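# Move the tray of bottles and beakers to the other bench

## Task

Carry the tray holding the bottles and beakers onto the other bench so that all of it rests on that bench. At the end every bottle and beaker must be upright inside the tray. The task fails if any bottle or beaker leans halfway over or more, or touches the floor. Some beakers are glass, and they break if dropped more than a few centimetres or knocked hard, which also fails the task. When finished, release the tray and move the robot away from it. The robot must not fall over or be left tilted. The result only counts if it stays in place without the robot holding it.

## Robot and tools

Robot: a wheeled base with a central column, a head with two cameras, and two six-joint arms (left and right), each with a parallel gripper. Folded, as it starts, it measures 0.73 m long, 0.62 m wide and 1.88 m tall, and its front is 0.40 m ahead of the column. The base drives forward or back and turns on the spot. It cannot slide sideways.

Frames: the base frame has its origin on the floor under the column, midway between the drive wheels, with x forward, y to the left and z up. left_hand and right_hand are reported in this frame as the point where the fingers meet; the fingertips reach 8 mm further. A hand's z axis runs along the fingers (quat_wxyz maps (0, 0, 1) onto that direction) and its y axis runs along the opening. The odometry frame is the base frame as it was at the start of the scene.

execute_actions: "actions" is a list with one action or none. An empty list moves nothing and just reports state and images. An action may hold "base", "joints", or both, plus optional "speeds"; its motions begin together. "base" takes a single command, an offset from where the base last reported itself: {"translate_m": d}, metres, positive forward, range -3 to 3; or {"rotate_rad": d}, radians, positive is counter-clockwise seen from above, range -3.2 to 3.2. "joints" is one object for both arms, keyed by joint name, and each value is an absolute target, not an offset. Limits: head_tilt_rad -0.61 to 1.308 (0 about level, positive looks down); left_joint1_rad and right_joint1_rad -2.879 to 2.879; joint2 0 to 3.141; joint3 0 to 3.019; joint4 -1.692 to 1.57; joint5 -1.57 to 1.57 (positive swings the hand toward the robot's right); joint6 -2.094 to 2.094 (positive rolls clockwise viewed from behind the hand); left_gripper_m and right_gripper_m 0 to 0.093, the fingertip gap in metres. Done tolerances are ±0.045, 0.14, 0.09, 0.055, 0.03, 0.035 rad for joints 1 to 6, ±0.03 for the head and ±0.003 m for the grippers. "speeds" can cap the top speed of this action's base motion only: translate_m 0.05 to 0.8 m/s, rotate_rad 0.1 to 1 rad/s, with the top value as default. A base command needing over 8.667 s at its capped speed is refused. Unknown keys or values out of range get the whole call refused. "cameras" chooses which images return: cam_head_left, cam_head_right, cam_left_wrist, cam_right_wrist, nav_camera, or "all" (also the default when omitted or null); [] gives none. Joints left out of an action may keep pushing toward earlier targets.

wait: {"seconds"} from 0 to 10. It gives no new command and returns the same report. zoom_image: {"camera", "region": [x0, y0, x1, y1]} in image pixels, top-left at (0, 0), no larger than 504 by 504; works only on the latest full images. finished_scene: {"scene"} with the number of the current scene. It is final and tells you whether the task succeeded. Replying without any tool call ends everything.

Arm geometry (approximate): with left joint1 at -1.57 or right joint1 at 1.57 and joints 5 and 6 at 0, the arm moves in a vertical plane straight ahead, 0.23 m to its side of the column. Let a = j2 - 0.35, b = 1.05 + j2 - j3, c = b - j4 (c = 1.57 means fingers straight down). The hand point is then 0.12 + 0.39 sin a + 0.38 cos b + 0.25 cos c m ahead and 1.46 + 0.39 cos a - 0.38 sin b - 0.25 sin c m up. Example: j2, j3, j4 = 0.93, 0.78, 0.14 gives 0.60 m ahead and 1.21 m up. Real hands sag lower and nearer the column by up to 5 cm, or about 12 cm under heavy or distant loads. Reach is about 1 m from the shoulder, down to 0.47 m high; the floor is out of reach. With fingers pointing down, one arm can hold 3.2 kg near 0.4 m ahead (0.65 to 1.2 m up), 2 kg out to 0.6 m, 1 kg out to 0.8 m (0.9 to 1.2 m up). A grip holds roughly 2 to 6 kg. Fingers are 7 cm long; the hand body is 10 cm wide and 7 cm thick.

Gripping: command a gap smaller than the object. "off_target" is then expected, and a reading 0.002 m or more above the target means something is held. Small joint changes (under about 0.03 rad, 0.08 for joints 2 and 3) may not move anything. For gentle contact, step about 0.05 rad per call from your last target.

Result lines: base_status and joint_status give each motion's outcome: "done", "off_target", "time_out", "contact_stop" (base stalled), "not_followed" (a self-collision check withheld the arm, with a "cause:" line), or "limit_stop_at_motor_heat". on_its_own describes uncommanded behaviour; "held at" there is a target, not a position. base_odometry counts wheel turns only. If turned_by_wheels and turned_by_imu differ by more than about 4 % and at least 0.05 rad, the base slipped or hit something. base_tilt is in degrees (forward and right positive). motor_effort covers only left_wheel and right_wheel, in percent, with the bracket giving the peak. wheel_motors_off = 1 means overload shut them off. Motor temperatures are listed per arm and joint.

Avoid: letting the arms collide or press on each other; driving into benches (after a contact_stop, back off 0.05 m before turning; a bench top 0.30 to 1.20 m high can slide over the base and strike the column); pushing the base hard for about 3 s, which cuts the wheel motors for 2 s; blocked arms pushing for long, which overheats motors (a MOTOR HOT warning comes at 85 °C, and at 100 °C that arm drops what it holds). To relieve a blocked arm, send back its reported positions as targets, though a loaded arm sinks a little each time. Keep the tray level, move it gently, set it down entirely on the bench, then open the grippers and withdraw. A brief push on a loose object may occur at times.

Each tool is called after "Call:" in YAML: its name, and indented under it one key for each argument.

## Session

Call:
execute_actions:
  actions: []

Scene clock: 0.00 s.
Motor temperatures (°C, as the motors report them): left_arm=[27 24 27 26 24 27] | right_arm=[25 27 26 26 24 26]
base_odometry: x=+0.000 y=+0.000 heading=+0.000 (m, m, rad; odometry frame)
turned_by_wheels: +0.000 (rad since the last result)
turned_by_imu: +0.000 (rad since the last result)
base_tilt: forward=+0.4 right=+0.4 (deg)
base_status: not commanded
joint_positions: head_tilt_rad=+0.870 left_joint1_rad=-1.583 left_joint2_rad=+0.888 left_joint3_rad=+0.429 left_joint4_rad=-0.974 left_joint5_rad=-0.024 left_joint6_rad=-0.057 left_gripper_m=+0.094 right_joint1_rad=+1.565 right_joint2_rad=+0.900 right_joint3_rad=+0.393 right_joint4_rad=-0.936 right_joint5_rad=+0.007 right_joint6_rad=-0.086 right_gripper_m=+0.094
joint_status: not commanded
wheel_motors_off: 0
motor_effort: left_wheel=+2 right_wheel=+2 (%)
left_hand: x=+0.1530 y=+0.2260 z=+1.2538 quat_wxyz=(+0.439, +0.015, -0.898, -0.020) (m; base frame)
right_hand: x=+0.1373 y=-0.2279 z=+1.2526 quat_wxyz=(+0.444, +0.037, -0.895, -0.014) (m; base frame)
pictures: cam_head_left, cam_head_right, cam_left_wrist, cam_right_wrist, nav_camera
Images, in order (width x height): cam_head_left 504x504, cam_head_right 504x504, cam_left_wrist 504x504, cam_right_wrist 504x504, nav_camera 504x504.

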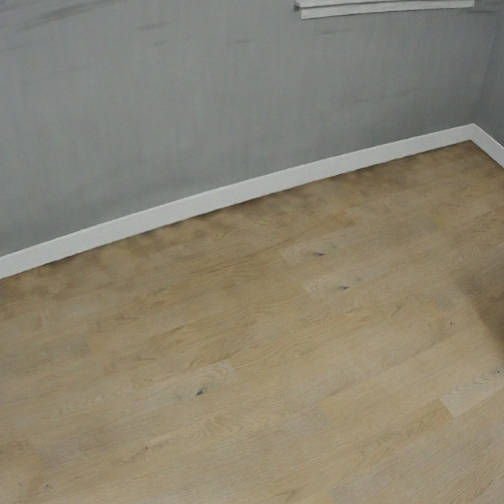

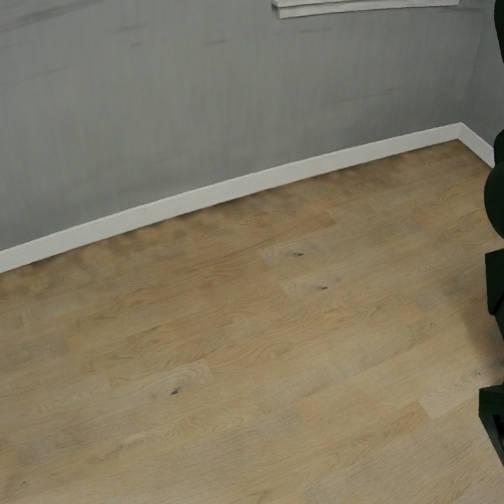

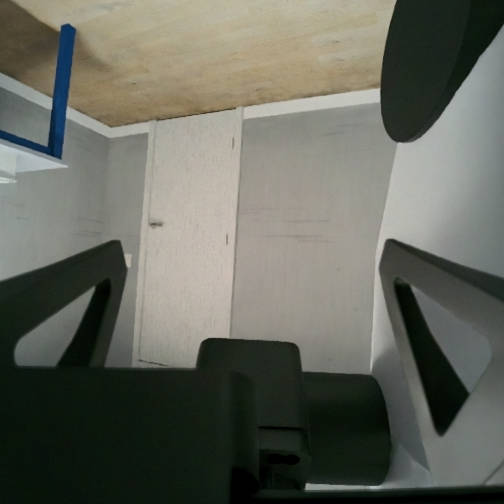

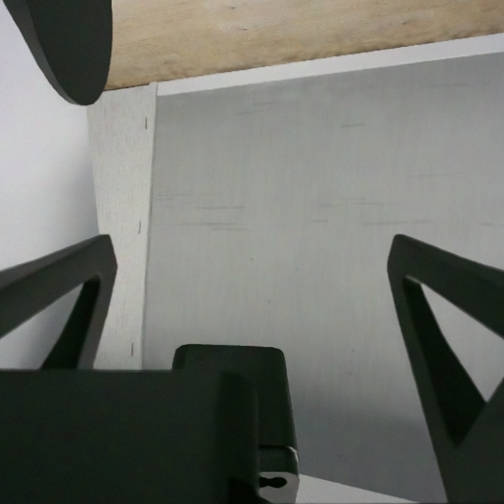

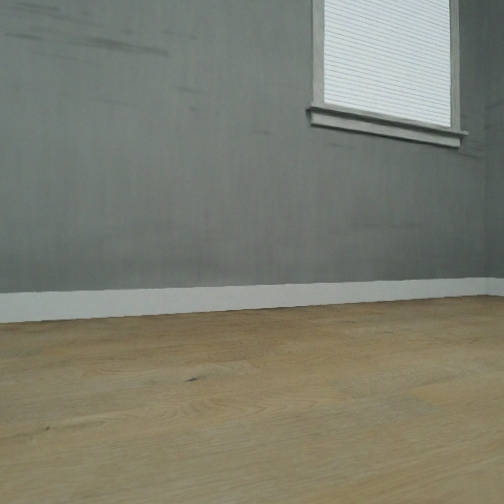

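Call:
execute_actions:
  actions:
    - {"base":{"rotate_rad":2.2},"joints":{"head_tilt_rad":0.5}}
  cameras: ["cam_head_left","nav_camera"]

Scene clock: 4.07 s.
Motor temperatures (°C, as the motors report them): left_arm=[27 24 27 26 24 27] | right_arm=[25 27 26 26 24 26]
base_odometry: x=+0.000 y=+0.000 heading=+2.199 (m, m, rad; odometry frame)
turned_by_wheels: +2.199 (rad since the last result)
turned_by_imu: +2.181 (rad since the last result)
base_tilt: forward=+0.4 right=+0.4 (deg)
base_status: done
joint_positions: head_tilt_rad=+0.518 left_joint1_rad=-1.583 left_joint2_rad=+0.888 left_joint3_rad=+0.429 left_joint4_rad=-0.974 left_joint5_rad=-0.024 left_joint6_rad=-0.057 left_gripper_m=+0.094 right_joint1_rad=+1.565 right_joint2_rad=+0.900 right_joint3_rad=+0.393 right_joint4_rad=-0.936 right_joint5_rad=+0.007 right_joint6_rad=-0.086 right_gripper_m=+0.094
joint_status: all done
wheel_motors_off: 0
motor_effort: left_wheel=-6(42) right_wheel=+6(43) (%)
left_hand: x=+0.1530 y=+0.2260 z=+1.2538 quat_wxyz=(+0.439, +0.015, -0.898, -0.020) (m; base frame)
right_hand: x=+0.1373 y=-0.2279 z=+1.2526 quat_wxyz=(+0.444, +0.037, -0.895, -0.014) (m; base frame)
pictures: cam_head_left, nav_camera
camera_calibration (this result's frames):
cam_head_left: T_world_to_cam=[[-0.0531617, -0.998541, 0.00949707, 0.0184906], [-0.402619, 0.01273, -0.915279, 1.41471], [0.913823, -0.0524815, -0.402708, 0.502234], [0, 0, 0, 1]] pos_world=[0.111621, 0.0268123, 1.49694]
Images, in order (width x height): cam_head_left 504x504, nav_camera 504x504.

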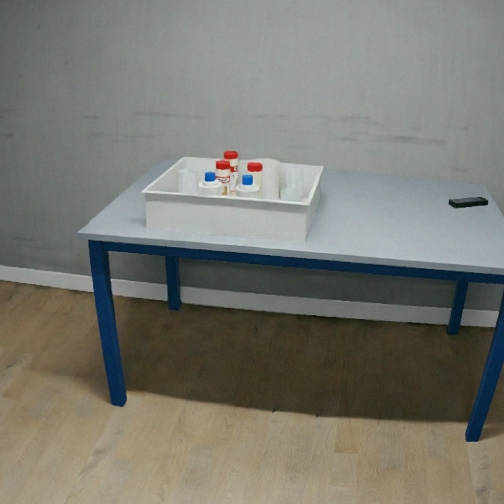

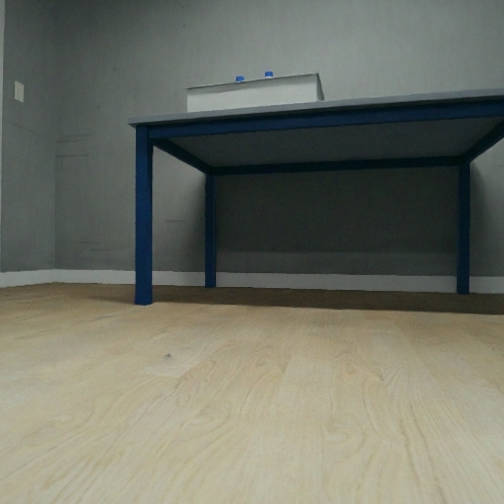

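Call:
execute_actions:
  actions:
    - {"base":{"rotate_rad":1.3}}
  cameras: ["cam_head_left","nav_camera"]

Call:
execute_actions:
  actions:
    - {"base":{"rotate_rad":1.2}}
  cameras: ["cam_head_left","nav_camera"]

Scene clock: 7.53 s.
Motor temperatures (°C, as the motors report them): left_arm=[27 24 27 26 24 27] | right_arm=[25 27 26 26 24 26]
base_odometry: x=+0.000 y=+0.000 heading=-2.785 (m, m, rad; odometry frame)
turned_by_wheels: +1.299 (rad since the last result)
turned_by_imu: +1.289 (rad since the last result)
base_tilt: forward=+0.4 right=+0.4 (deg)
base_status: done
joint_positions: head_tilt_rad=+0.518 left_joint1_rad=-1.583 left_joint2_rad=+0.888 left_joint3_rad=+0.429 left_joint4_rad=-0.974 left_joint5_rad=-0.024 left_joint6_rad=-0.057 left_gripper_m=+0.094 right_joint1_rad=+1.565 right_joint2_rad=+0.900 right_joint3_rad=+0.393 right_joint4_rad=-0.936 right_joint5_rad=+0.007 right_joint6_rad=-0.086 right_gripper_m=+0.094
joint_status: not commanded
wheel_motors_off: 0
motor_effort: left_wheel=-6(31) right_wheel=+5(27) (%)
left_hand: x=+0.1530 y=+0.2260 z=+1.2538 quat_wxyz=(+0.439, +0.015, -0.898, -0.020) (m; base frame)
right_hand: x=+0.1373 y=-0.2279 z=+1.2526 quat_wxyz=(+0.444, +0.037, -0.895, -0.014) (m; base frame)
pictures: cam_head_left, nav_camera
camera_calibration (this result's frames):
cam_head_left: T_world_to_cam=[[-0.053162, -0.998541, 0.00949514, 0.0184936], [-0.402586, 0.01273, -0.915294, 1.41474], [0.913837, -0.0524815, -0.402675, 0.502182], [0, 0, 0, 1]] pos_world=[0.111622, 0.0268123, 1.49694]
Images, in order (width x height): cam_head_left 504x504, nav_camera 504x504.

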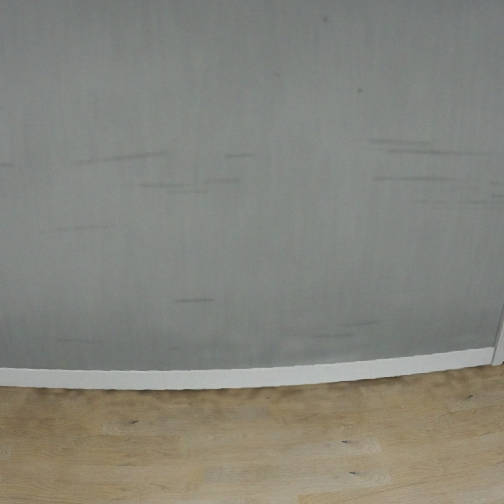

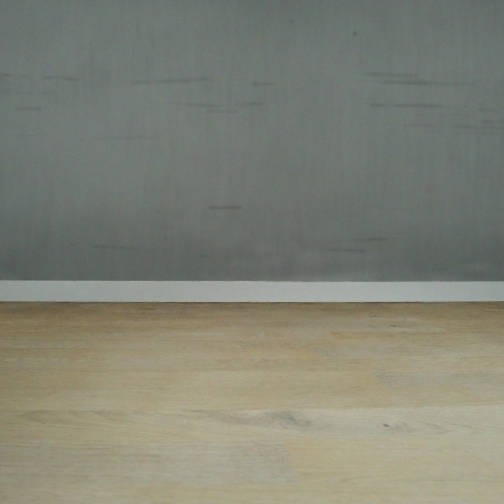

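Scene clock: 10.30 s.
Motor temperatures (°C, as the motors report them): left_arm=[27 24 27 26 24 27] | right_arm=[25 27 26 26 24 26]
base_odometry: x=+0.000 y=+0.000 heading=-1.586 (m, m, rad; odometry frame)
turned_by_wheels: +1.199 (rad since the last result)
turned_by_imu: +1.190 (rad since the last result)
base_tilt: forward=+0.4 right=+0.4 (deg)
base_status: done
joint_positions: head_tilt_rad=+0.518 left_joint1_rad=-1.583 left_joint2_rad=+0.888 left_joint3_rad=+0.429 left_joint4_rad=-0.974 left_joint5_rad=-0.024 left_joint6_rad=-0.057 left_gripper_m=+0.094 right_joint1_rad=+1.565 right_joint2_rad=+0.900 right_joint3_rad=+0.393 right_joint4_rad=-0.936 right_joint5_rad=+0.007 right_joint6_rad=-0.086 right_gripper_m=+0.094
joint_status: not commanded
wheel_motors_off: 0
motor_effort: left_wheel=-6(31) right_wheel=+5(28) (%)
left_hand: x=+0.1530 y=+0.2260 z=+1.2538 quat_wxyz=(+0.439, +0.015, -0.898, -0.020) (m; base frame)
right_hand: x=+0.1373 y=-0.2279 z=+1.2526 quat_wxyz=(+0.444, +0.037, -0.895, -0.014) (m; base frame)
pictures: cam_head_left, nav_camera
camera_calibration (this result's frames):
cam_head_left: T_world_to_cam=[[-0.0531622, -0.998541, 0.00949414, 0.0184952], [-0.402568, 0.01273, -0.915301, 1.41475], [0.913845, -0.0524815, -0.402658, 0.502155], [0, 0, 0, 1]] pos_world=[0.111623, 0.0268123, 1.49694]
Images, in order (width x height): cam_head_left 504x504, nav_camera 504x504.

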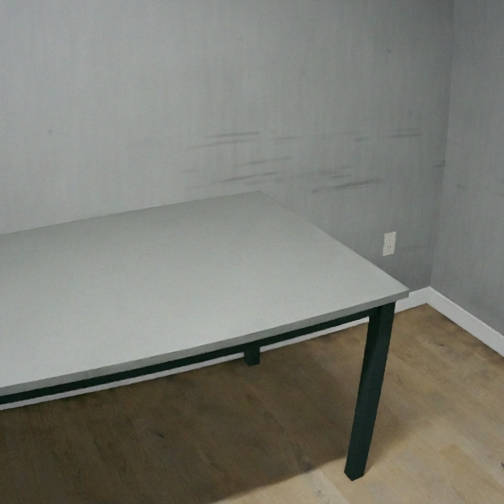

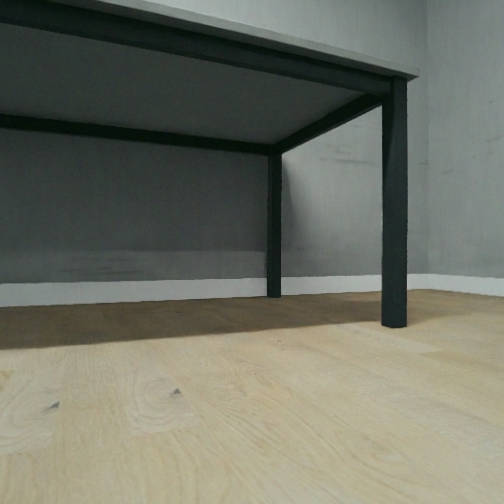

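Call:
execute_actions:
  actions:
    - {"base":{"rotate_rad":-2.235}}
  cameras: []

Call:
execute_actions:
  actions:
    - {"base":{"translate_m":1.04}}
  cameras: []

Call:
execute_actions:
  actions:
    - {"base":{"rotate_rad":-0.528},"joints":{"head_tilt_rad":0.65}}
  cameras: ["cam_head_left","cam_head_right","nav_camera"]

Scene clock: 15.27 s.
Motor temperatures (°C, as the motors report them): left_arm=[27 24 27 26 24 27] | right_arm=[25 27 26 26 24 26]
base_odometry: x=+0.000 y=+0.000 heading=+2.463 (m, m, rad; odometry frame)
turned_by_wheels: -2.234 (rad since the last result)
turned_by_imu: -2.218 (rad since the last result)
base_tilt: forward=+0.4 right=+0.4 (deg)
base_status: done
joint_positions: head_tilt_rad=+0.518 left_joint1_rad=-1.583 left_joint2_rad=+0.888 left_joint3_rad=+0.429 left_joint4_rad=-0.974 left_joint5_rad=-0.024 left_joint6_rad=-0.057 left_gripper_m=+0.094 right_joint1_rad=+1.565 right_joint2_rad=+0.900 right_joint3_rad=+0.393 right_joint4_rad=-0.936 right_joint5_rad=+0.007 right_joint6_rad=-0.086 right_gripper_m=+0.094
joint_status: not commanded
wheel_motors_off: 0
motor_effort: left_wheel=+6(40) right_wheel=-4(25) (%)
left_hand: x=+0.1530 y=+0.2260 z=+1.2538 quat_wxyz=(+0.439, +0.015, -0.898, -0.020) (m; base frame)
right_hand: x=+0.1373 y=-0.2279 z=+1.2526 quat_wxyz=(+0.444, +0.037, -0.895, -0.014) (m; base frame)
pictures: none
No camera images: the call's "cameras" was empty. Leave "cameras" out to get every camera's image.

Scene clock: 18.47 s.
Motor temperatures (°C, as the motors report them): left_arm=[27 25 27 26 24 27] | right_arm=[25 27 26 26 24 26]
base_odometry: x=-0.809 y=+0.653 heading=+2.463 (m, m, rad; odometry frame)
turned_by_wheels: +0.000 (rad since the last result)
turned_by_imu: -0.002 (rad since the last result)
base_tilt: forward=+0.4 right=+0.4 (deg)
base_status: done
joint_positions: head_tilt_rad=+0.518 left_joint1_rad=-1.583 left_joint2_rad=+0.888 left_joint3_rad=+0.429 left_joint4_rad=-0.974 left_joint5_rad=-0.024 left_joint6_rad=-0.057 left_gripper_m=+0.094 right_joint1_rad=+1.565 right_joint2_rad=+0.900 right_joint3_rad=+0.395 right_joint4_rad=-0.936 right_joint5_rad=+0.007 right_joint6_rad=-0.086 right_gripper_m=+0.094
joint_status: not commanded
wheel_motors_off: 0
motor_effort: left_wheel=+0(68) right_wheel=+0(45) (%)
left_hand: x=+0.1530 y=+0.2260 z=+1.2538 quat_wxyz=(+0.439, +0.015, -0.898, -0.020) (m; base frame)
right_hand: x=+0.1381 y=-0.2279 z=+1.2523 quat_wxyz=(+0.443, +0.037, -0.896, -0.014) (m; base frame)
pictures: none
No camera images: the call's "cameras" was empty. Leave "cameras" out to get every camera's image.

Scene clock: 20.50 s.
Motor temperatures (°C, as the motors report them): left_arm=[27 25 27 26 24 27] | right_arm=[25 27 26 26 24 26]
base_odometry: x=-0.809 y=+0.653 heading=+1.936 (m, m, rad; odometry frame)
turned_by_wheels: -0.527 (rad since the last result)
turned_by_imu: -0.521 (rad since the last result)
base_tilt: forward=+0.4 right=+0.4 (deg)
base_status: done
joint_positions: head_tilt_rad=+0.653 left_joint1_rad=-1.583 left_joint2_rad=+0.888 left_joint3_rad=+0.429 left_joint4_rad=-0.974 left_joint5_rad=-0.024 left_joint6_rad=-0.057 left_gripper_m=+0.094 right_joint1_rad=+1.565 right_joint2_rad=+0.900 right_joint3_rad=+0.395 right_joint4_rad=-0.936 right_joint5_rad=+0.007 right_joint6_rad=-0.086 right_gripper_m=+0.094
joint_status: all done
wheel_motors_off: 0
motor_effort: left_wheel=+6(47) right_wheel=-5(44) (%)
left_hand: x=+0.1530 y=+0.2260 z=+1.2538 quat_wxyz=(+0.439, +0.015, -0.898, -0.020) (m; base frame)
right_hand: x=+0.1381 y=-0.2279 z=+1.2523 quat_wxyz=(+0.443, +0.037, -0.896, -0.014) (m; base frame)
pictures: cam_head_left, cam_head_right, nav_camera
camera_calibration (this result's frames):
cam_head_left: T_world_to_cam=[[-0.0514037, -0.998541, 0.0165534, 0.00753598], [-0.521939, 0.01273, -0.852888, 1.3246], [0.851433, -0.0524815, -0.521832, 0.688804], [0, 0, 0, 1]] pos_world=[0.105277, 0.0268123, 1.48905]
cam_head_right: T_world_to_cam=[[-0.0488985, -0.998536, 0.023116, -0.0706881], [-0.535366, 0.00666474, -0.844594, 1.30833], [0.843203, -0.0536749, -0.534909, 0.706836], [0, 0, 0, 1]] pos_world=[0.100974, -0.041365, 1.48474]
Images, in order (width x height): cam_head_left 504x504, cam_head_right 504x504, nav_camera 504x504.

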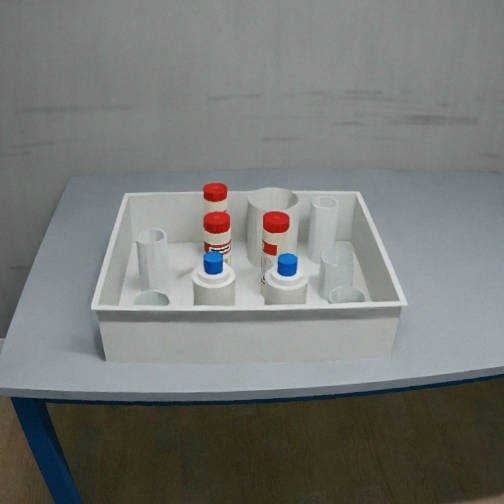

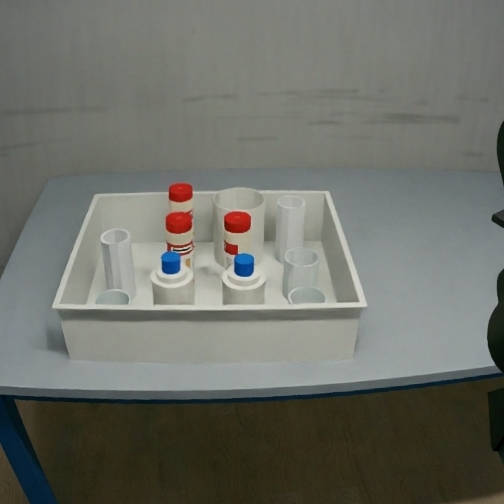

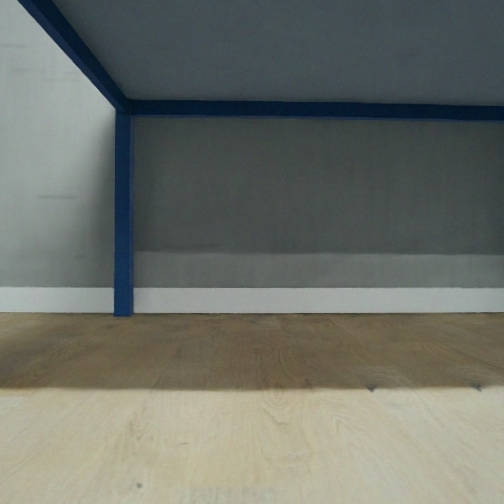

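Call:
execute_actions:
  actions:
    - {"joints":{"head_tilt_rad":0.85,"left_joint1_rad":-1.57,"left_joint2_rad":1.25,"left_joint3_rad":0.98,"left_joint4_rad":-0.25,"left_joint5_rad":0,"left_joint6_rad":0,"right_joint1_rad":1.57,"right_joint2_rad":1.25,"right_joint3_rad":0.98,"right_joint4_rad":-0.25,"right_joint5_rad":0,"right_joint6_rad":0},"base":{"translate_m":0.1}}

Call:
zoom_image:
  camera: "cam_head_left"
  region: [0, 150, 504, 504]

Scene clock: 24.67 s.
Motor temperatures (°C, as the motors report them): left_arm=[27 25 27 26 24 27] | right_arm=[25 27 26 26 24 26]
base_odometry: x=-0.845 y=+0.746 heading=+1.935 (m, m, rad; odometry frame)
turned_by_wheels: -0.001 (rad since the last result)
turned_by_imu: -0.002 (rad since the last result)
base_tilt: forward=+0.4 right=+0.5 (deg)
base_status: done
joint_positions: head_tilt_rad=+0.852 left_joint1_rad=-1.578 left_joint2_rad=+1.251 left_joint3_rad=+0.992 left_joint4_rad=-0.255 left_joint5_rad=-0.002 left_joint6_rad=-0.012 left_gripper_m=+0.094 right_joint1_rad=+1.565 right_joint2_rad=+1.252 right_joint3_rad=+0.978 right_joint4_rad=-0.258 right_joint5_rad=+0.002 right_joint6_rad=-0.008 right_gripper_m=+0.094
joint_status: all done
wheel_motors_off: 0
motor_effort: left_wheel=-1(66) right_wheel=+3(46) (%)
left_hand: x=+0.5287 y=+0.2210 z=+1.0793 quat_wxyz=(-0.005, +0.004, -1.000, +0.002) (m; base frame)
right_hand: x=+0.5189 y=-0.2290 z=+1.0775 quat_wxyz=(+0.004, +0.002, -1.000, +0.004) (m; base frame)
pictures: cam_head_left, cam_head_right, cam_left_wrist, cam_right_wrist, nav_camera
camera_calibration (this result's frames):
cam_head_left: T_world_to_cam=[[-0.0471264, -0.998541, 0.0263715, -0.00779779], [-0.679978, 0.01273, -0.733122, 1.14806], [0.731716, -0.0524815, -0.679586, 0.937731], [0, 0, 0, 1]] pos_world=[0.0941352, 0.0268123, 1.47914]
cam_head_right: T_world_to_cam=[[-0.0433755, -0.998536, 0.0323107, -0.0851241], [-0.691505, 0.00666474, -0.722341, 1.12787], [0.721068, -0.0536749, -0.690782, 0.952987], [0, 0, 0, 1]] pos_world=[0.0890661, -0.041365, 1.47576]
cam_left_wrist: T_world_to_cam=[[-0.00443101, -0.999943, -0.0096723, 0.236464], [-0.818856, -0.00192361, 0.573996, -0.17828], [-0.573982, 0.0104636, -0.818801, 1.31285], [0, 0, 0, 1]] pos_world=[0.608615, 0.22237, 1.17958]
cam_right_wrist: T_world_to_cam=[[0.00414246, -0.999956, -0.00839927, -0.21718], [-0.803762, -0.00832658, 0.594893, -0.219882], [-0.594936, 0.00428669, -0.803761, 1.301], [0, 0, 0, 1]] pos_world=[0.598179, -0.224579, 1.17468]
Images, in order (width x height): cam_head_left 504x504, cam_head_right 504x504, cam_left_wrist 504x504, cam_right_wrist 504x504, nav_camera 504x504.

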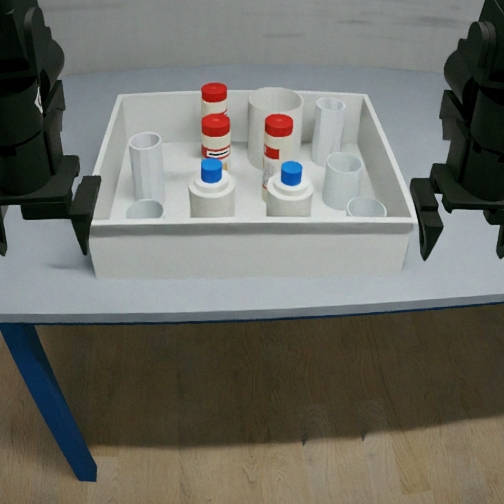

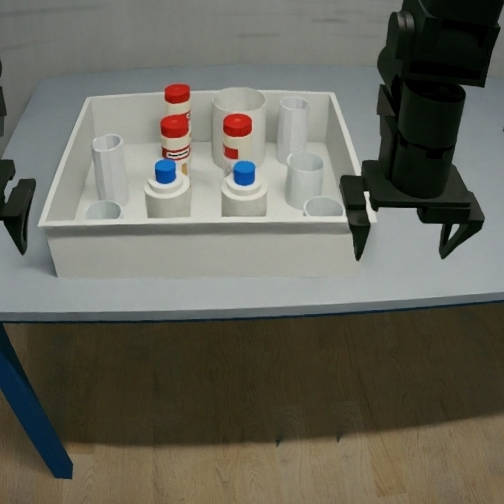

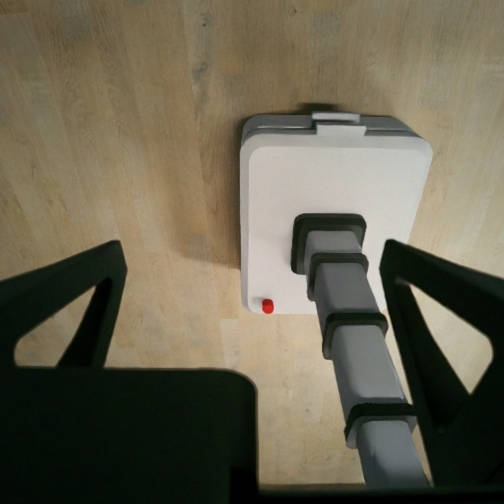

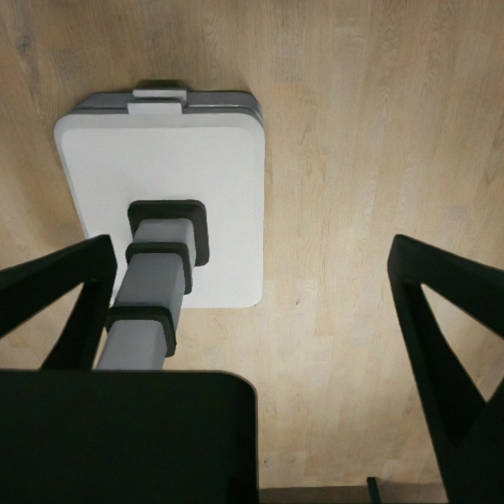

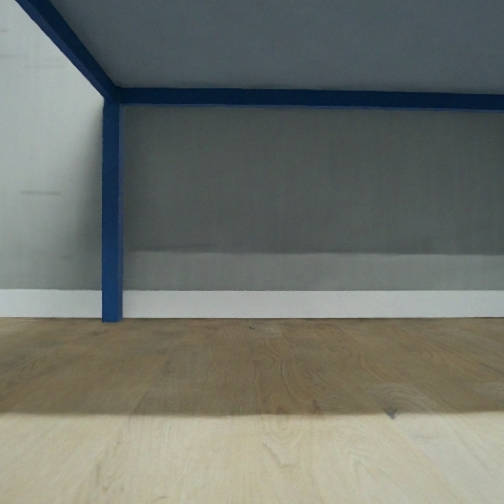

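Region (0, 150, 504, 504) of cam_head_left's 504x504 image, scaled by 1.000; it fills the top 354 rows of this view, and the rest is white.

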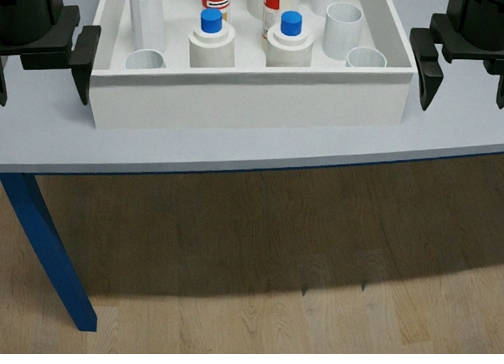

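Call:
execute_actions:
  actions:
    - {"base":{"rotate_rad":-0.15},"joints":{"left_joint1_rad":-1.49,"right_joint1_rad":1.49}}
  cameras: []

Call:
execute_actions:
  actions:
    - {"base":{"translate_m":0.23},"speeds":{"translate_m":0.3}}
  cameras: []

Call:
execute_actions:
  actions:
    - {"base":{"rotate_rad":0.15}}
  cameras: []

Call:
execute_actions:
  actions:
    - {"base":{"translate_m":0.29},"speeds":{"translate_m":0.3},"joints":{"head_tilt_rad":1.1}}

Scene clock: 27.00 s.
Motor temperatures (°C, as the motors report them): left_arm=[27 25 27 26 24 27] | right_arm=[25 28 26 26 24 26]
base_odometry: x=-0.845 y=+0.747 heading=+1.786 (m, m, rad; odometry frame)
turned_by_wheels: -0.149 (rad since the last result)
turned_by_imu: -0.146 (rad since the last result)
base_tilt: forward=+0.4 right=+0.4 (deg)
base_status: done
joint_positions: head_tilt_rad=+0.852 left_joint1_rad=-1.487 left_joint2_rad=+1.251 left_joint3_rad=+0.992 left_joint4_rad=-0.255 left_joint5_rad=-0.001 left_joint6_rad=-0.012 left_gripper_m=+0.094 right_joint1_rad=+1.485 right_joint2_rad=+1.252 right_joint3_rad=+0.978 right_joint4_rad=-0.258 right_joint5_rad=-0.001 right_joint6_rad=-0.008 right_gripper_m=+0.094
joint_status: all done
wheel_motors_off: 0
motor_effort: left_wheel=+1(47) right_wheel=+0(46) (%)
left_hand: x=+0.5277 y=+0.2705 z=+1.0809 quat_wxyz=(-0.005, +0.027, -0.999, -0.037) (m; base frame)
right_hand: x=+0.5179 y=-0.2724 z=+1.0793 quat_wxyz=(+0.004, -0.018, -0.999, +0.037) (m; base frame)
pictures: none
No camera images: the call's "cameras" was empty. Leave "cameras" out to get every camera's image.

Scene clock: 29.07 s.
Motor temperatures (°C, as the motors report them): left_arm=[27 25 27 26 24 27] | right_arm=[25 28 26 26 24 26]
base_odometry: x=-0.894 y=+0.971 heading=+1.786 (m, m, rad; odometry frame)
turned_by_wheels: -0.001 (rad since the last result)
turned_by_imu: -0.002 (rad since the last result)
base_tilt: forward=+0.4 right=+0.4 (deg)
base_status: done
joint_positions: head_tilt_rad=+0.852 left_joint1_rad=-1.487 left_joint2_rad=+1.251 left_joint3_rad=+0.984 left_joint4_rad=-0.253 left_joint5_rad=-0.001 left_joint6_rad=-0.012 left_gripper_m=+0.094 right_joint1_rad=+1.485 right_joint2_rad=+1.252 right_joint3_rad=+0.977 right_joint4_rad=-0.258 right_joint5_rad=-0.001 right_joint6_rad=-0.008 right_gripper_m=+0.094
joint_status: not commanded
wheel_motors_off: 0
motor_effort: left_wheel=-1(56) right_wheel=+1(49) (%)
left_hand: x=+0.5237 y=+0.2704 z=+1.0803 quat_wxyz=(-0.002, +0.027, -0.999, -0.037) (m; base frame)
right_hand: x=+0.5172 y=-0.2721 z=+1.0792 quat_wxyz=(+0.005, -0.018, -0.999, +0.037) (m; base frame)
pictures: none
No camera images: the call's "cameras" was empty. Leave "cameras" out to get every camera's image.

Scene clock: 30.33 s.
Motor temperatures (°C, as the motors report them): left_arm=[27 26 27 26 24 27] | right_arm=[25 28 26 26 24 26]
base_odometry: x=-0.894 y=+0.972 heading=+1.934 (m, m, rad; odometry frame)
turned_by_wheels: +0.149 (rad since the last result)
turned_by_imu: +0.147 (rad since the last result)
base_tilt: forward=+0.4 right=+0.5 (deg)
base_status: done
joint_positions: head_tilt_rad=+0.852 left_joint1_rad=-1.487 left_joint2_rad=+1.251 left_joint3_rad=+0.984 left_joint4_rad=-0.253 left_joint5_rad=-0.001 left_joint6_rad=-0.012 left_gripper_m=+0.094 right_joint1_rad=+1.489 right_joint2_rad=+1.252 right_joint3_rad=+0.977 right_joint4_rad=-0.258 right_joint5_rad=-0.001 right_joint6_rad=-0.008 right_gripper_m=+0.094
joint_status: not commanded
wheel_motors_off: 0
motor_effort: left_wheel=-1(52) right_wheel=+1(34) (%)
left_hand: x=+0.5237 y=+0.2704 z=+1.0803 quat_wxyz=(-0.002, +0.027, -0.999, -0.037) (m; base frame)
right_hand: x=+0.5173 y=-0.2699 z=+1.0790 quat_wxyz=(+0.005, -0.017, -0.999, +0.035) (m; base frame)
pictures: none
No camera images: the call's "cameras" was empty. Leave "cameras" out to get every camera's image.

Scene clock: 32.60 s.
Motor temperatures (°C, as the motors report them): left_arm=[27 26 27 26 24 27] | right_arm=[25 28 26 26 24 26]
base_odometry: x=-0.998 y=+1.243 heading=+1.935 (m, m, rad; odometry frame)
turned_by_wheels: +0.000 (rad since the last result)
turned_by_imu: +0.000 (rad since the last result)
base_tilt: forward=+0.5 right=+0.4 (deg)
base_status: done
joint_positions: head_tilt_rad=+1.099 left_joint1_rad=-1.487 left_joint2_rad=+1.250 left_joint3_rad=+0.983 left_joint4_rad=-0.252 left_joint5_rad=-0.001 left_joint6_rad=-0.012 left_gripper_m=+0.094 right_joint1_rad=+1.489 right_joint2_rad=+1.252 right_joint3_rad=+0.977 right_joint4_rad=-0.258 right_joint5_rad=-0.001 right_joint6_rad=-0.008 right_gripper_m=+0.094
joint_status: all done
wheel_motors_off: 0
motor_effort: left_wheel=+0(58) right_wheel=+1(46) (%)
left_hand: x=+0.5231 y=+0.2704 z=+1.0803 quat_wxyz=(-0.002, +0.027, -0.999, -0.037) (m; base frame)
right_hand: x=+0.5173 y=-0.2699 z=+1.0790 quat_wxyz=(+0.005, -0.017, -0.999, +0.035) (m; base frame)
pictures: cam_head_left, cam_head_right, cam_left_wrist, cam_right_wrist, nav_camera
camera_calibration (this result's frames):
cam_head_left: T_world_to_cam=[[-0.0392204, -0.998541, 0.0371231, -0.0247505], [-0.838998, 0.01273, -0.543985, 0.864741], [0.542719, -0.0524815, -0.838273, 1.19156], [0, 0, 0, 1]] pos_world=[0.0778635, 0.0268123, 1.47018]
cam_head_right: T_world_to_cam=[[-0.0341275, -0.998536, 0.0419611, -0.100448], [-0.847529, 0.00666474, -0.530707, 0.840555], [0.529651, -0.0536749, -0.846516, 1.20239], [0, 0, 0, 1]] pos_world=[0.0721205, -0.041365, 1.46814]
cam_left_wrist: T_world_to_cam=[[0.0406046, -0.995407, -0.0866913, 0.34426], [-0.813644, -0.0832994, 0.575365, -0.16557], [-0.579944, 0.0471734, -0.81329, 1.29718], [0, 0, 0, 1]] pos_world=[0.603596, 0.267695, 1.18009]
cam_right_wrist: T_world_to_cam=[[-0.0336428, -0.997958, 0.0542974, -0.30554], [-0.802151, 0.0593693, 0.594162, -0.204179], [-0.596173, -0.0235654, -0.80251, 1.29317], [0, 0, 0, 1]] pos_world=[0.596893, -0.26232, 1.17569]
Images, in order (width x height): cam_head_left 504x504, cam_head_right 504x504, cam_left_wrist 504x504, cam_right_wrist 504x504, nav_camera 504x504.

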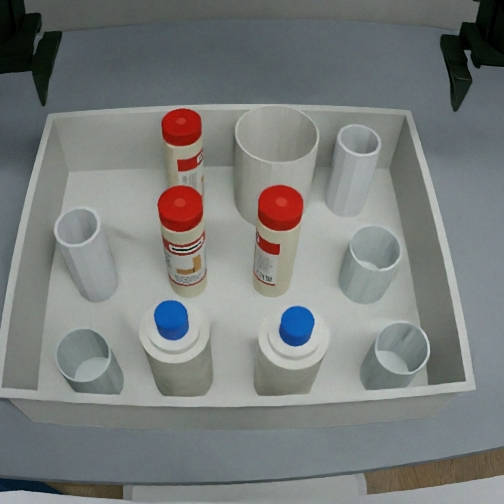

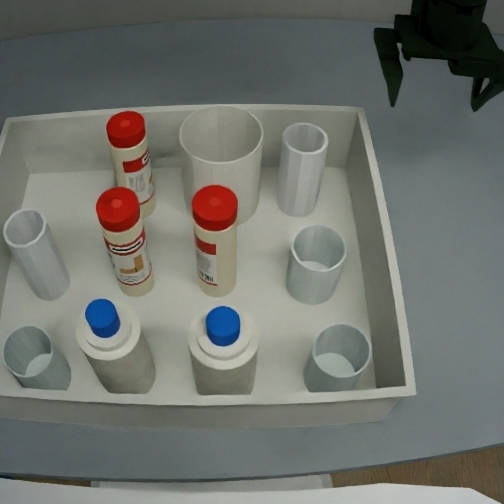

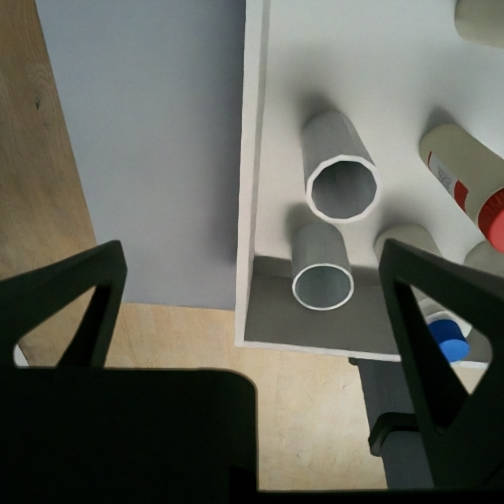

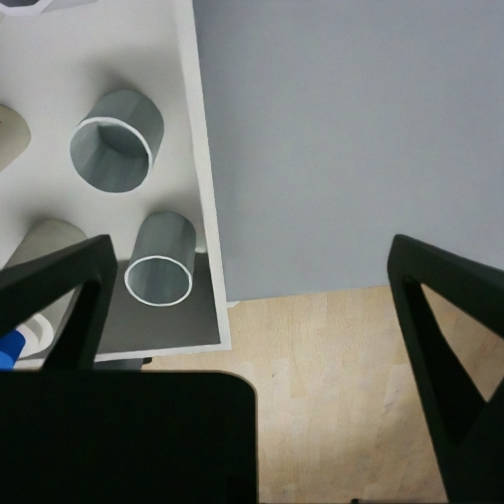

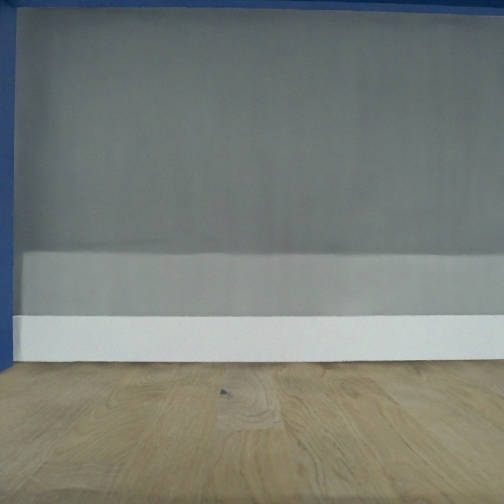

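Call:
execute_actions:
  actions:
    - {"joints":{"left_joint1_rad":-1.495,"left_joint2_rad":1.67,"left_joint3_rad":1.23,"left_joint4_rad":-0.08,"left_joint5_rad":0.07,"left_gripper_m":0.065,"right_joint1_rad":1.535,"right_joint2_rad":1.67,"right_joint3_rad":1.23,"right_joint4_rad":-0.08,"right_joint5_rad":-0.04,"right_gripper_m":0.065}}
  cameras: ["cam_head_left","cam_left_wrist","cam_right_wrist"]

Scene clock: 35.83 s.
Motor temperatures (°C, as the motors report them): left_arm=[27 26 27 26 24 27] | right_arm=[25 29 26 26 24 26]
base_odometry: x=-0.998 y=+1.243 heading=+1.935 (m, m, rad; odometry frame)
turned_by_wheels: +0.000 (rad since the last result)
turned_by_imu: -0.001 (rad since the last result)
base_tilt: forward=+0.4 right=+0.4 (deg)
base_status: not commanded
joint_positions: head_tilt_rad=+1.099 left_joint1_rad=-1.487 left_joint2_rad=+1.684 left_joint3_rad=+1.225 left_joint4_rad=-0.081 left_joint5_rad=+0.068 left_joint6_rad=-0.012 left_gripper_m=+0.065 right_joint1_rad=+1.539 right_joint2_rad=+1.688 right_joint3_rad=+1.226 right_joint4_rad=-0.083 right_joint5_rad=-0.039 right_joint6_rad=-0.008 right_gripper_m=+0.065
joint_status: all done
wheel_motors_off: 0
motor_effort: left_wheel=+1(3) right_wheel=+0(4) (%)
left_hand: x=+0.5179 y=+0.2699 z=+0.9195 quat_wxyz=(+0.008, +0.028, -1.000, -0.002) (m; base frame)
right_hand: x=+0.5170 y=-0.2409 z=+0.9167 quat_wxyz=(+0.010, -0.005, -1.000, -0.006) (m; base frame)
pictures: cam_head_left, cam_left_wrist, cam_right_wrist
camera_calibration (this result's frames):
cam_head_left: T_world_to_cam=[[-0.0392204, -0.998541, 0.0371231, -0.0247504], [-0.838998, 0.01273, -0.543985, 0.864741], [0.542719, -0.0524815, -0.838273, 1.19156], [0, 0, 0, 1]] pos_world=[0.0778635, 0.0268123, 1.47018]
cam_left_wrist: T_world_to_cam=[[0.0415083, -0.998981, -0.0177369, 0.267139], [-0.802998, -0.043918, 0.594362, -0.110932], [-0.594535, -0.0104283, -0.804002, 1.17797], [0, 0, 0, 1]] pos_world=[0.600176, 0.274279, 1.01776]
cam_right_wrist: T_world_to_cam=[[-0.0100149, -0.999599, -0.026495, -0.20638], [-0.796799, -0.00803139, 0.604191, -0.137968], [-0.604162, 0.0271621, -0.796399, 1.17418], [0, 0, 0, 1]] pos_world=[0.597394, -0.239298, 1.013]
Images, in order (width x height): cam_head_left 504x504, cam_left_wrist 504x504, cam_right_wrist 504x504.

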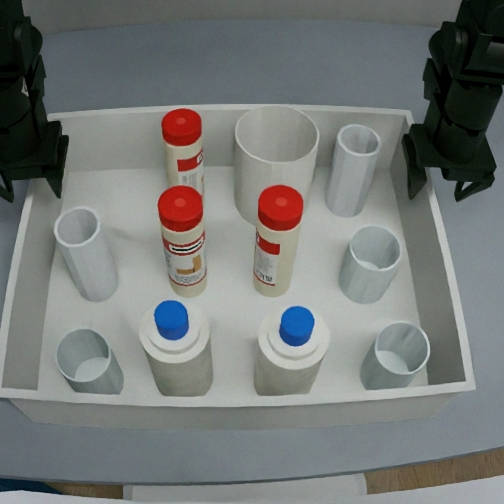

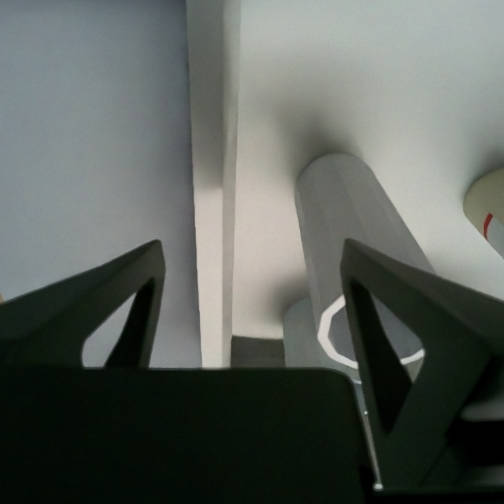

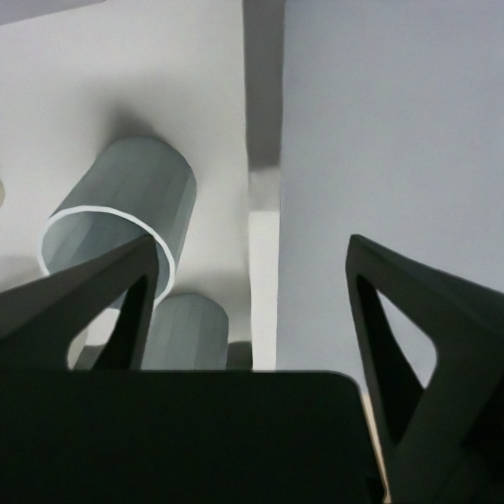

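Call:
execute_actions:
  actions:
    - {"base":{"translate_m":0.03},"speeds":{"translate_m":0.1},"joints":{"left_joint1_rad":-1.455,"left_joint5_rad":0.1,"left_gripper_m":0.05,"right_gripper_m":0.05}}
  cameras: ["cam_head_left","cam_left_wrist","cam_right_wrist"]

Scene clock: 37.77 s.
Motor temperatures (°C, as the motors report them): left_arm=[27 27 27 26 24 27] | right_arm=[25 29 26 26 24 26]
base_odometry: x=-1.008 y=+1.271 heading=+1.935 (m, m, rad; odometry frame)
turned_by_wheels: +0.000 (rad since the last result)
turned_by_imu: +0.000 (rad since the last result)
base_tilt: forward=+0.4 right=+0.5 (deg)
base_status: done
joint_positions: head_tilt_rad=+1.100 left_joint1_rad=-1.458 left_joint2_rad=+1.679 left_joint3_rad=+1.230 left_joint4_rad=-0.081 left_joint5_rad=+0.099 left_joint6_rad=-0.012 left_gripper_m=+0.050 right_joint1_rad=+1.539 right_joint2_rad=+1.683 right_joint3_rad=+1.231 right_joint4_rad=-0.083 right_joint5_rad=-0.039 right_joint6_rad=-0.008 right_gripper_m=+0.050
joint_status: all done
wheel_motors_off: 0
motor_effort: left_wheel=+0(42) right_wheel=+0(35) (%)
left_hand: x=+0.5233 y=+0.2847 z=+0.9231 quat_wxyz=(+0.002, +0.035, -0.999, +0.001) (m; base frame)
right_hand: x=+0.5228 y=-0.2409 z=+0.9188 quat_wxyz=(+0.005, -0.004, -1.000, -0.005) (m; base frame)
pictures: cam_head_left, cam_left_wrist, cam_right_wrist
camera_calibration (this result's frames):
cam_head_left: T_world_to_cam=[[-0.0392032, -0.998541, 0.0371412, -0.0247793], [-0.83925, 0.01273, -0.543597, 0.864155], [0.542331, -0.0524815, -0.838524, 1.19197], [0, 0, 0, 1]] pos_world=[0.0778312, 0.0268123, 1.47016]
cam_left_wrist: T_world_to_cam=[[0.0557786, -0.998373, -0.0118703, 0.268714], [-0.809285, -0.0521709, 0.585095, -0.0938158], [-0.584762, -0.0230293, -0.810878, 1.18906], [0, 0, 0, 1]] pos_world=[0.604406, 0.290766, 1.02226]
cam_right_wrist: T_world_to_cam=[[-0.00947603, -0.999606, -0.0264319, -0.206644], [-0.802747, -0.00815677, 0.596264, -0.124251], [-0.596245, 0.0268684, -0.802353, 1.18058], [0, 0, 0, 1]] pos_world=[0.602215, -0.239296, 1.01587]
Images, in order (width x height): cam_head_left 504x504, cam_left_wrist 504x504, cam_right_wrist 504x504.

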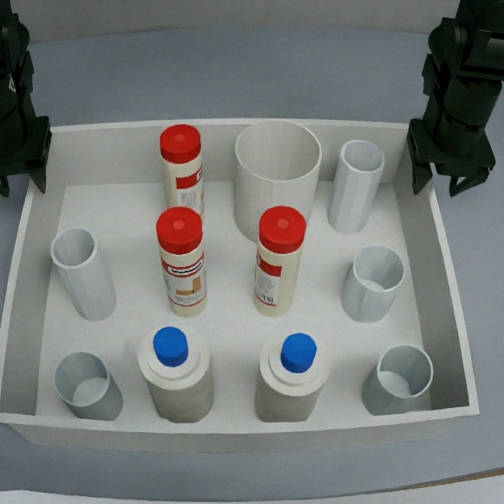

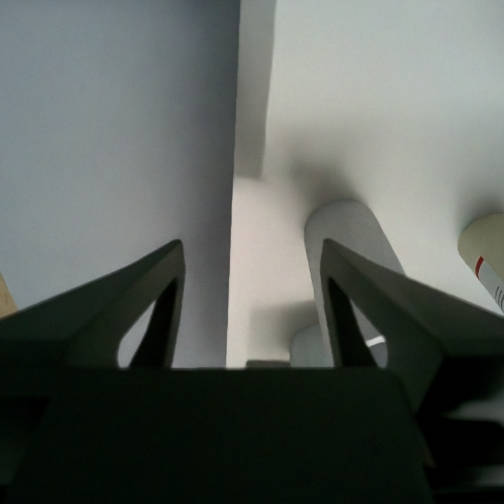

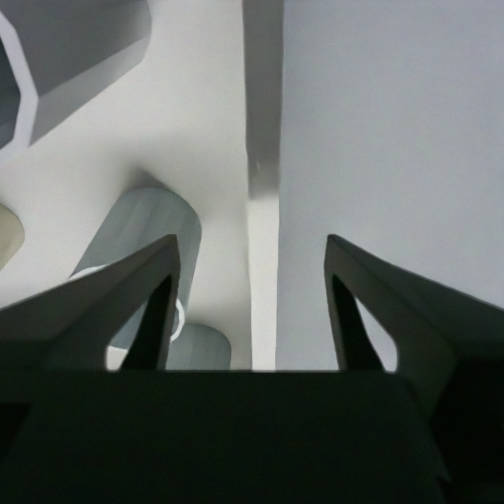

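Call:
execute_actions:
  actions:
    - {"base":{"translate_m":-0.015},"speeds":{"translate_m":0.1},"joints":{"left_joint2_rad":1.76,"left_joint3_rad":1.30,"left_joint4_rad":-0.06,"right_joint2_rad":1.76,"right_joint3_rad":1.30,"right_joint4_rad":-0.06}}
  cameras: ["cam_head_left","cam_left_wrist","cam_right_wrist"]

Scene clock: 40.70 s.
Motor temperatures (°C, as the motors report them): left_arm=[27 27 27 26 24 27] | right_arm=[25 29 26 26 24 26]
base_odometry: x=-1.003 y=+1.257 heading=+1.935 (m, m, rad; odometry frame)
turned_by_wheels: +0.000 (rad since the last result)
turned_by_imu: -0.001 (rad since the last result)
base_tilt: forward=+0.4 right=+0.4 (deg)
base_status: done
joint_positions: head_tilt_rad=+1.100 left_joint1_rad=-1.458 left_joint2_rad=+1.759 left_joint3_rad=+1.299 left_joint4_rad=-0.065 left_joint5_rad=+0.099 left_joint6_rad=-0.012 left_gripper_m=+0.050 right_joint1_rad=+1.539 right_joint2_rad=+1.751 right_joint3_rad=+1.298 right_joint4_rad=-0.074 right_joint5_rad=-0.039 right_joint6_rad=-0.008 right_gripper_m=+0.050
joint_status: all done
wheel_motors_off: 0
motor_effort: left_wheel=+0(41) right_wheel=+0(34) (%)
left_hand: x=+0.5263 y=+0.2879 z=+0.8926 quat_wxyz=(-0.001, +0.034, -0.999, +0.001) (m; base frame)
right_hand: x=+0.5296 y=-0.2417 z=+0.8933 quat_wxyz=(+0.001, -0.004, -1.000, -0.005) (m; base frame)
pictures: cam_head_left, cam_left_wrist, cam_right_wrist
camera_calibration (this result's frames):
cam_head_left: T_world_to_cam=[[-0.0391856, -0.998541, 0.0371597, -0.0248087], [-0.839507, 0.01273, -0.5432, 0.863558], [0.541935, -0.0524815, -0.83878, 1.19238], [0, 0, 0, 1]] pos_world=[0.0777982, 0.0268123, 1.47015]
cam_left_wrist: T_world_to_cam=[[0.0553548, -0.998396, -0.0118749, 0.271573], [-0.812183, -0.0519419, 0.581085, -0.068346], [-0.58077, -0.0225213, -0.813756, 1.16647], [0, 0, 0, 1]] pos_world=[0.60691, 0.293858, 0.992164]
cam_right_wrist: T_world_to_cam=[[-0.00904127, -0.999611, -0.0263771, -0.208354], [-0.807493, -0.00826016, 0.589819, -0.095334], [-0.589807, 0.026632, -0.807105, 1.16501], [0, 0, 0, 1]] pos_world=[0.608266, -0.240087, 0.991019]
Images, in order (width x height): cam_head_left 504x504, cam_left_wrist 504x504, cam_right_wrist 504x504.

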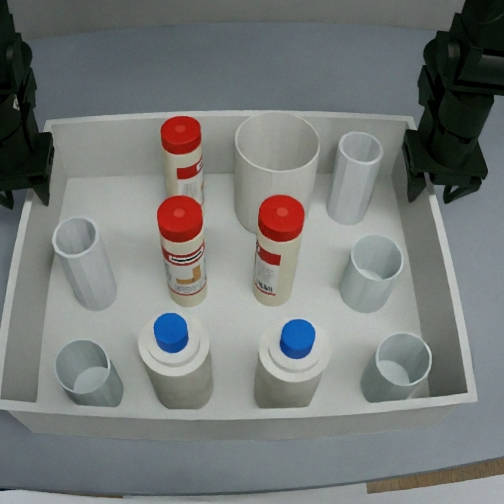

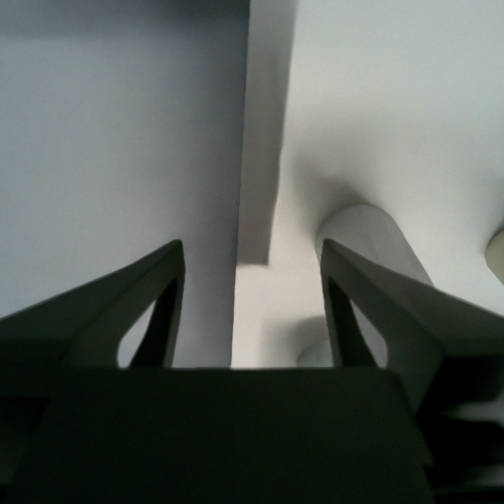

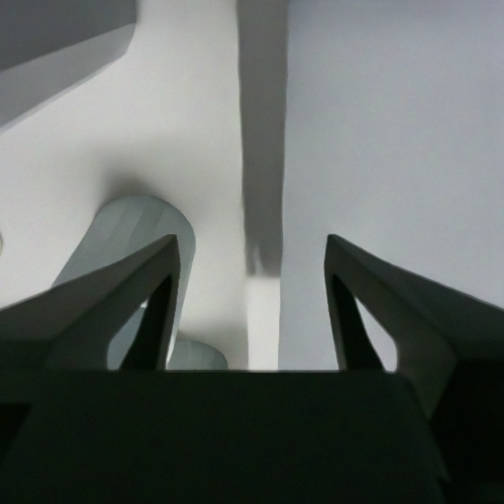

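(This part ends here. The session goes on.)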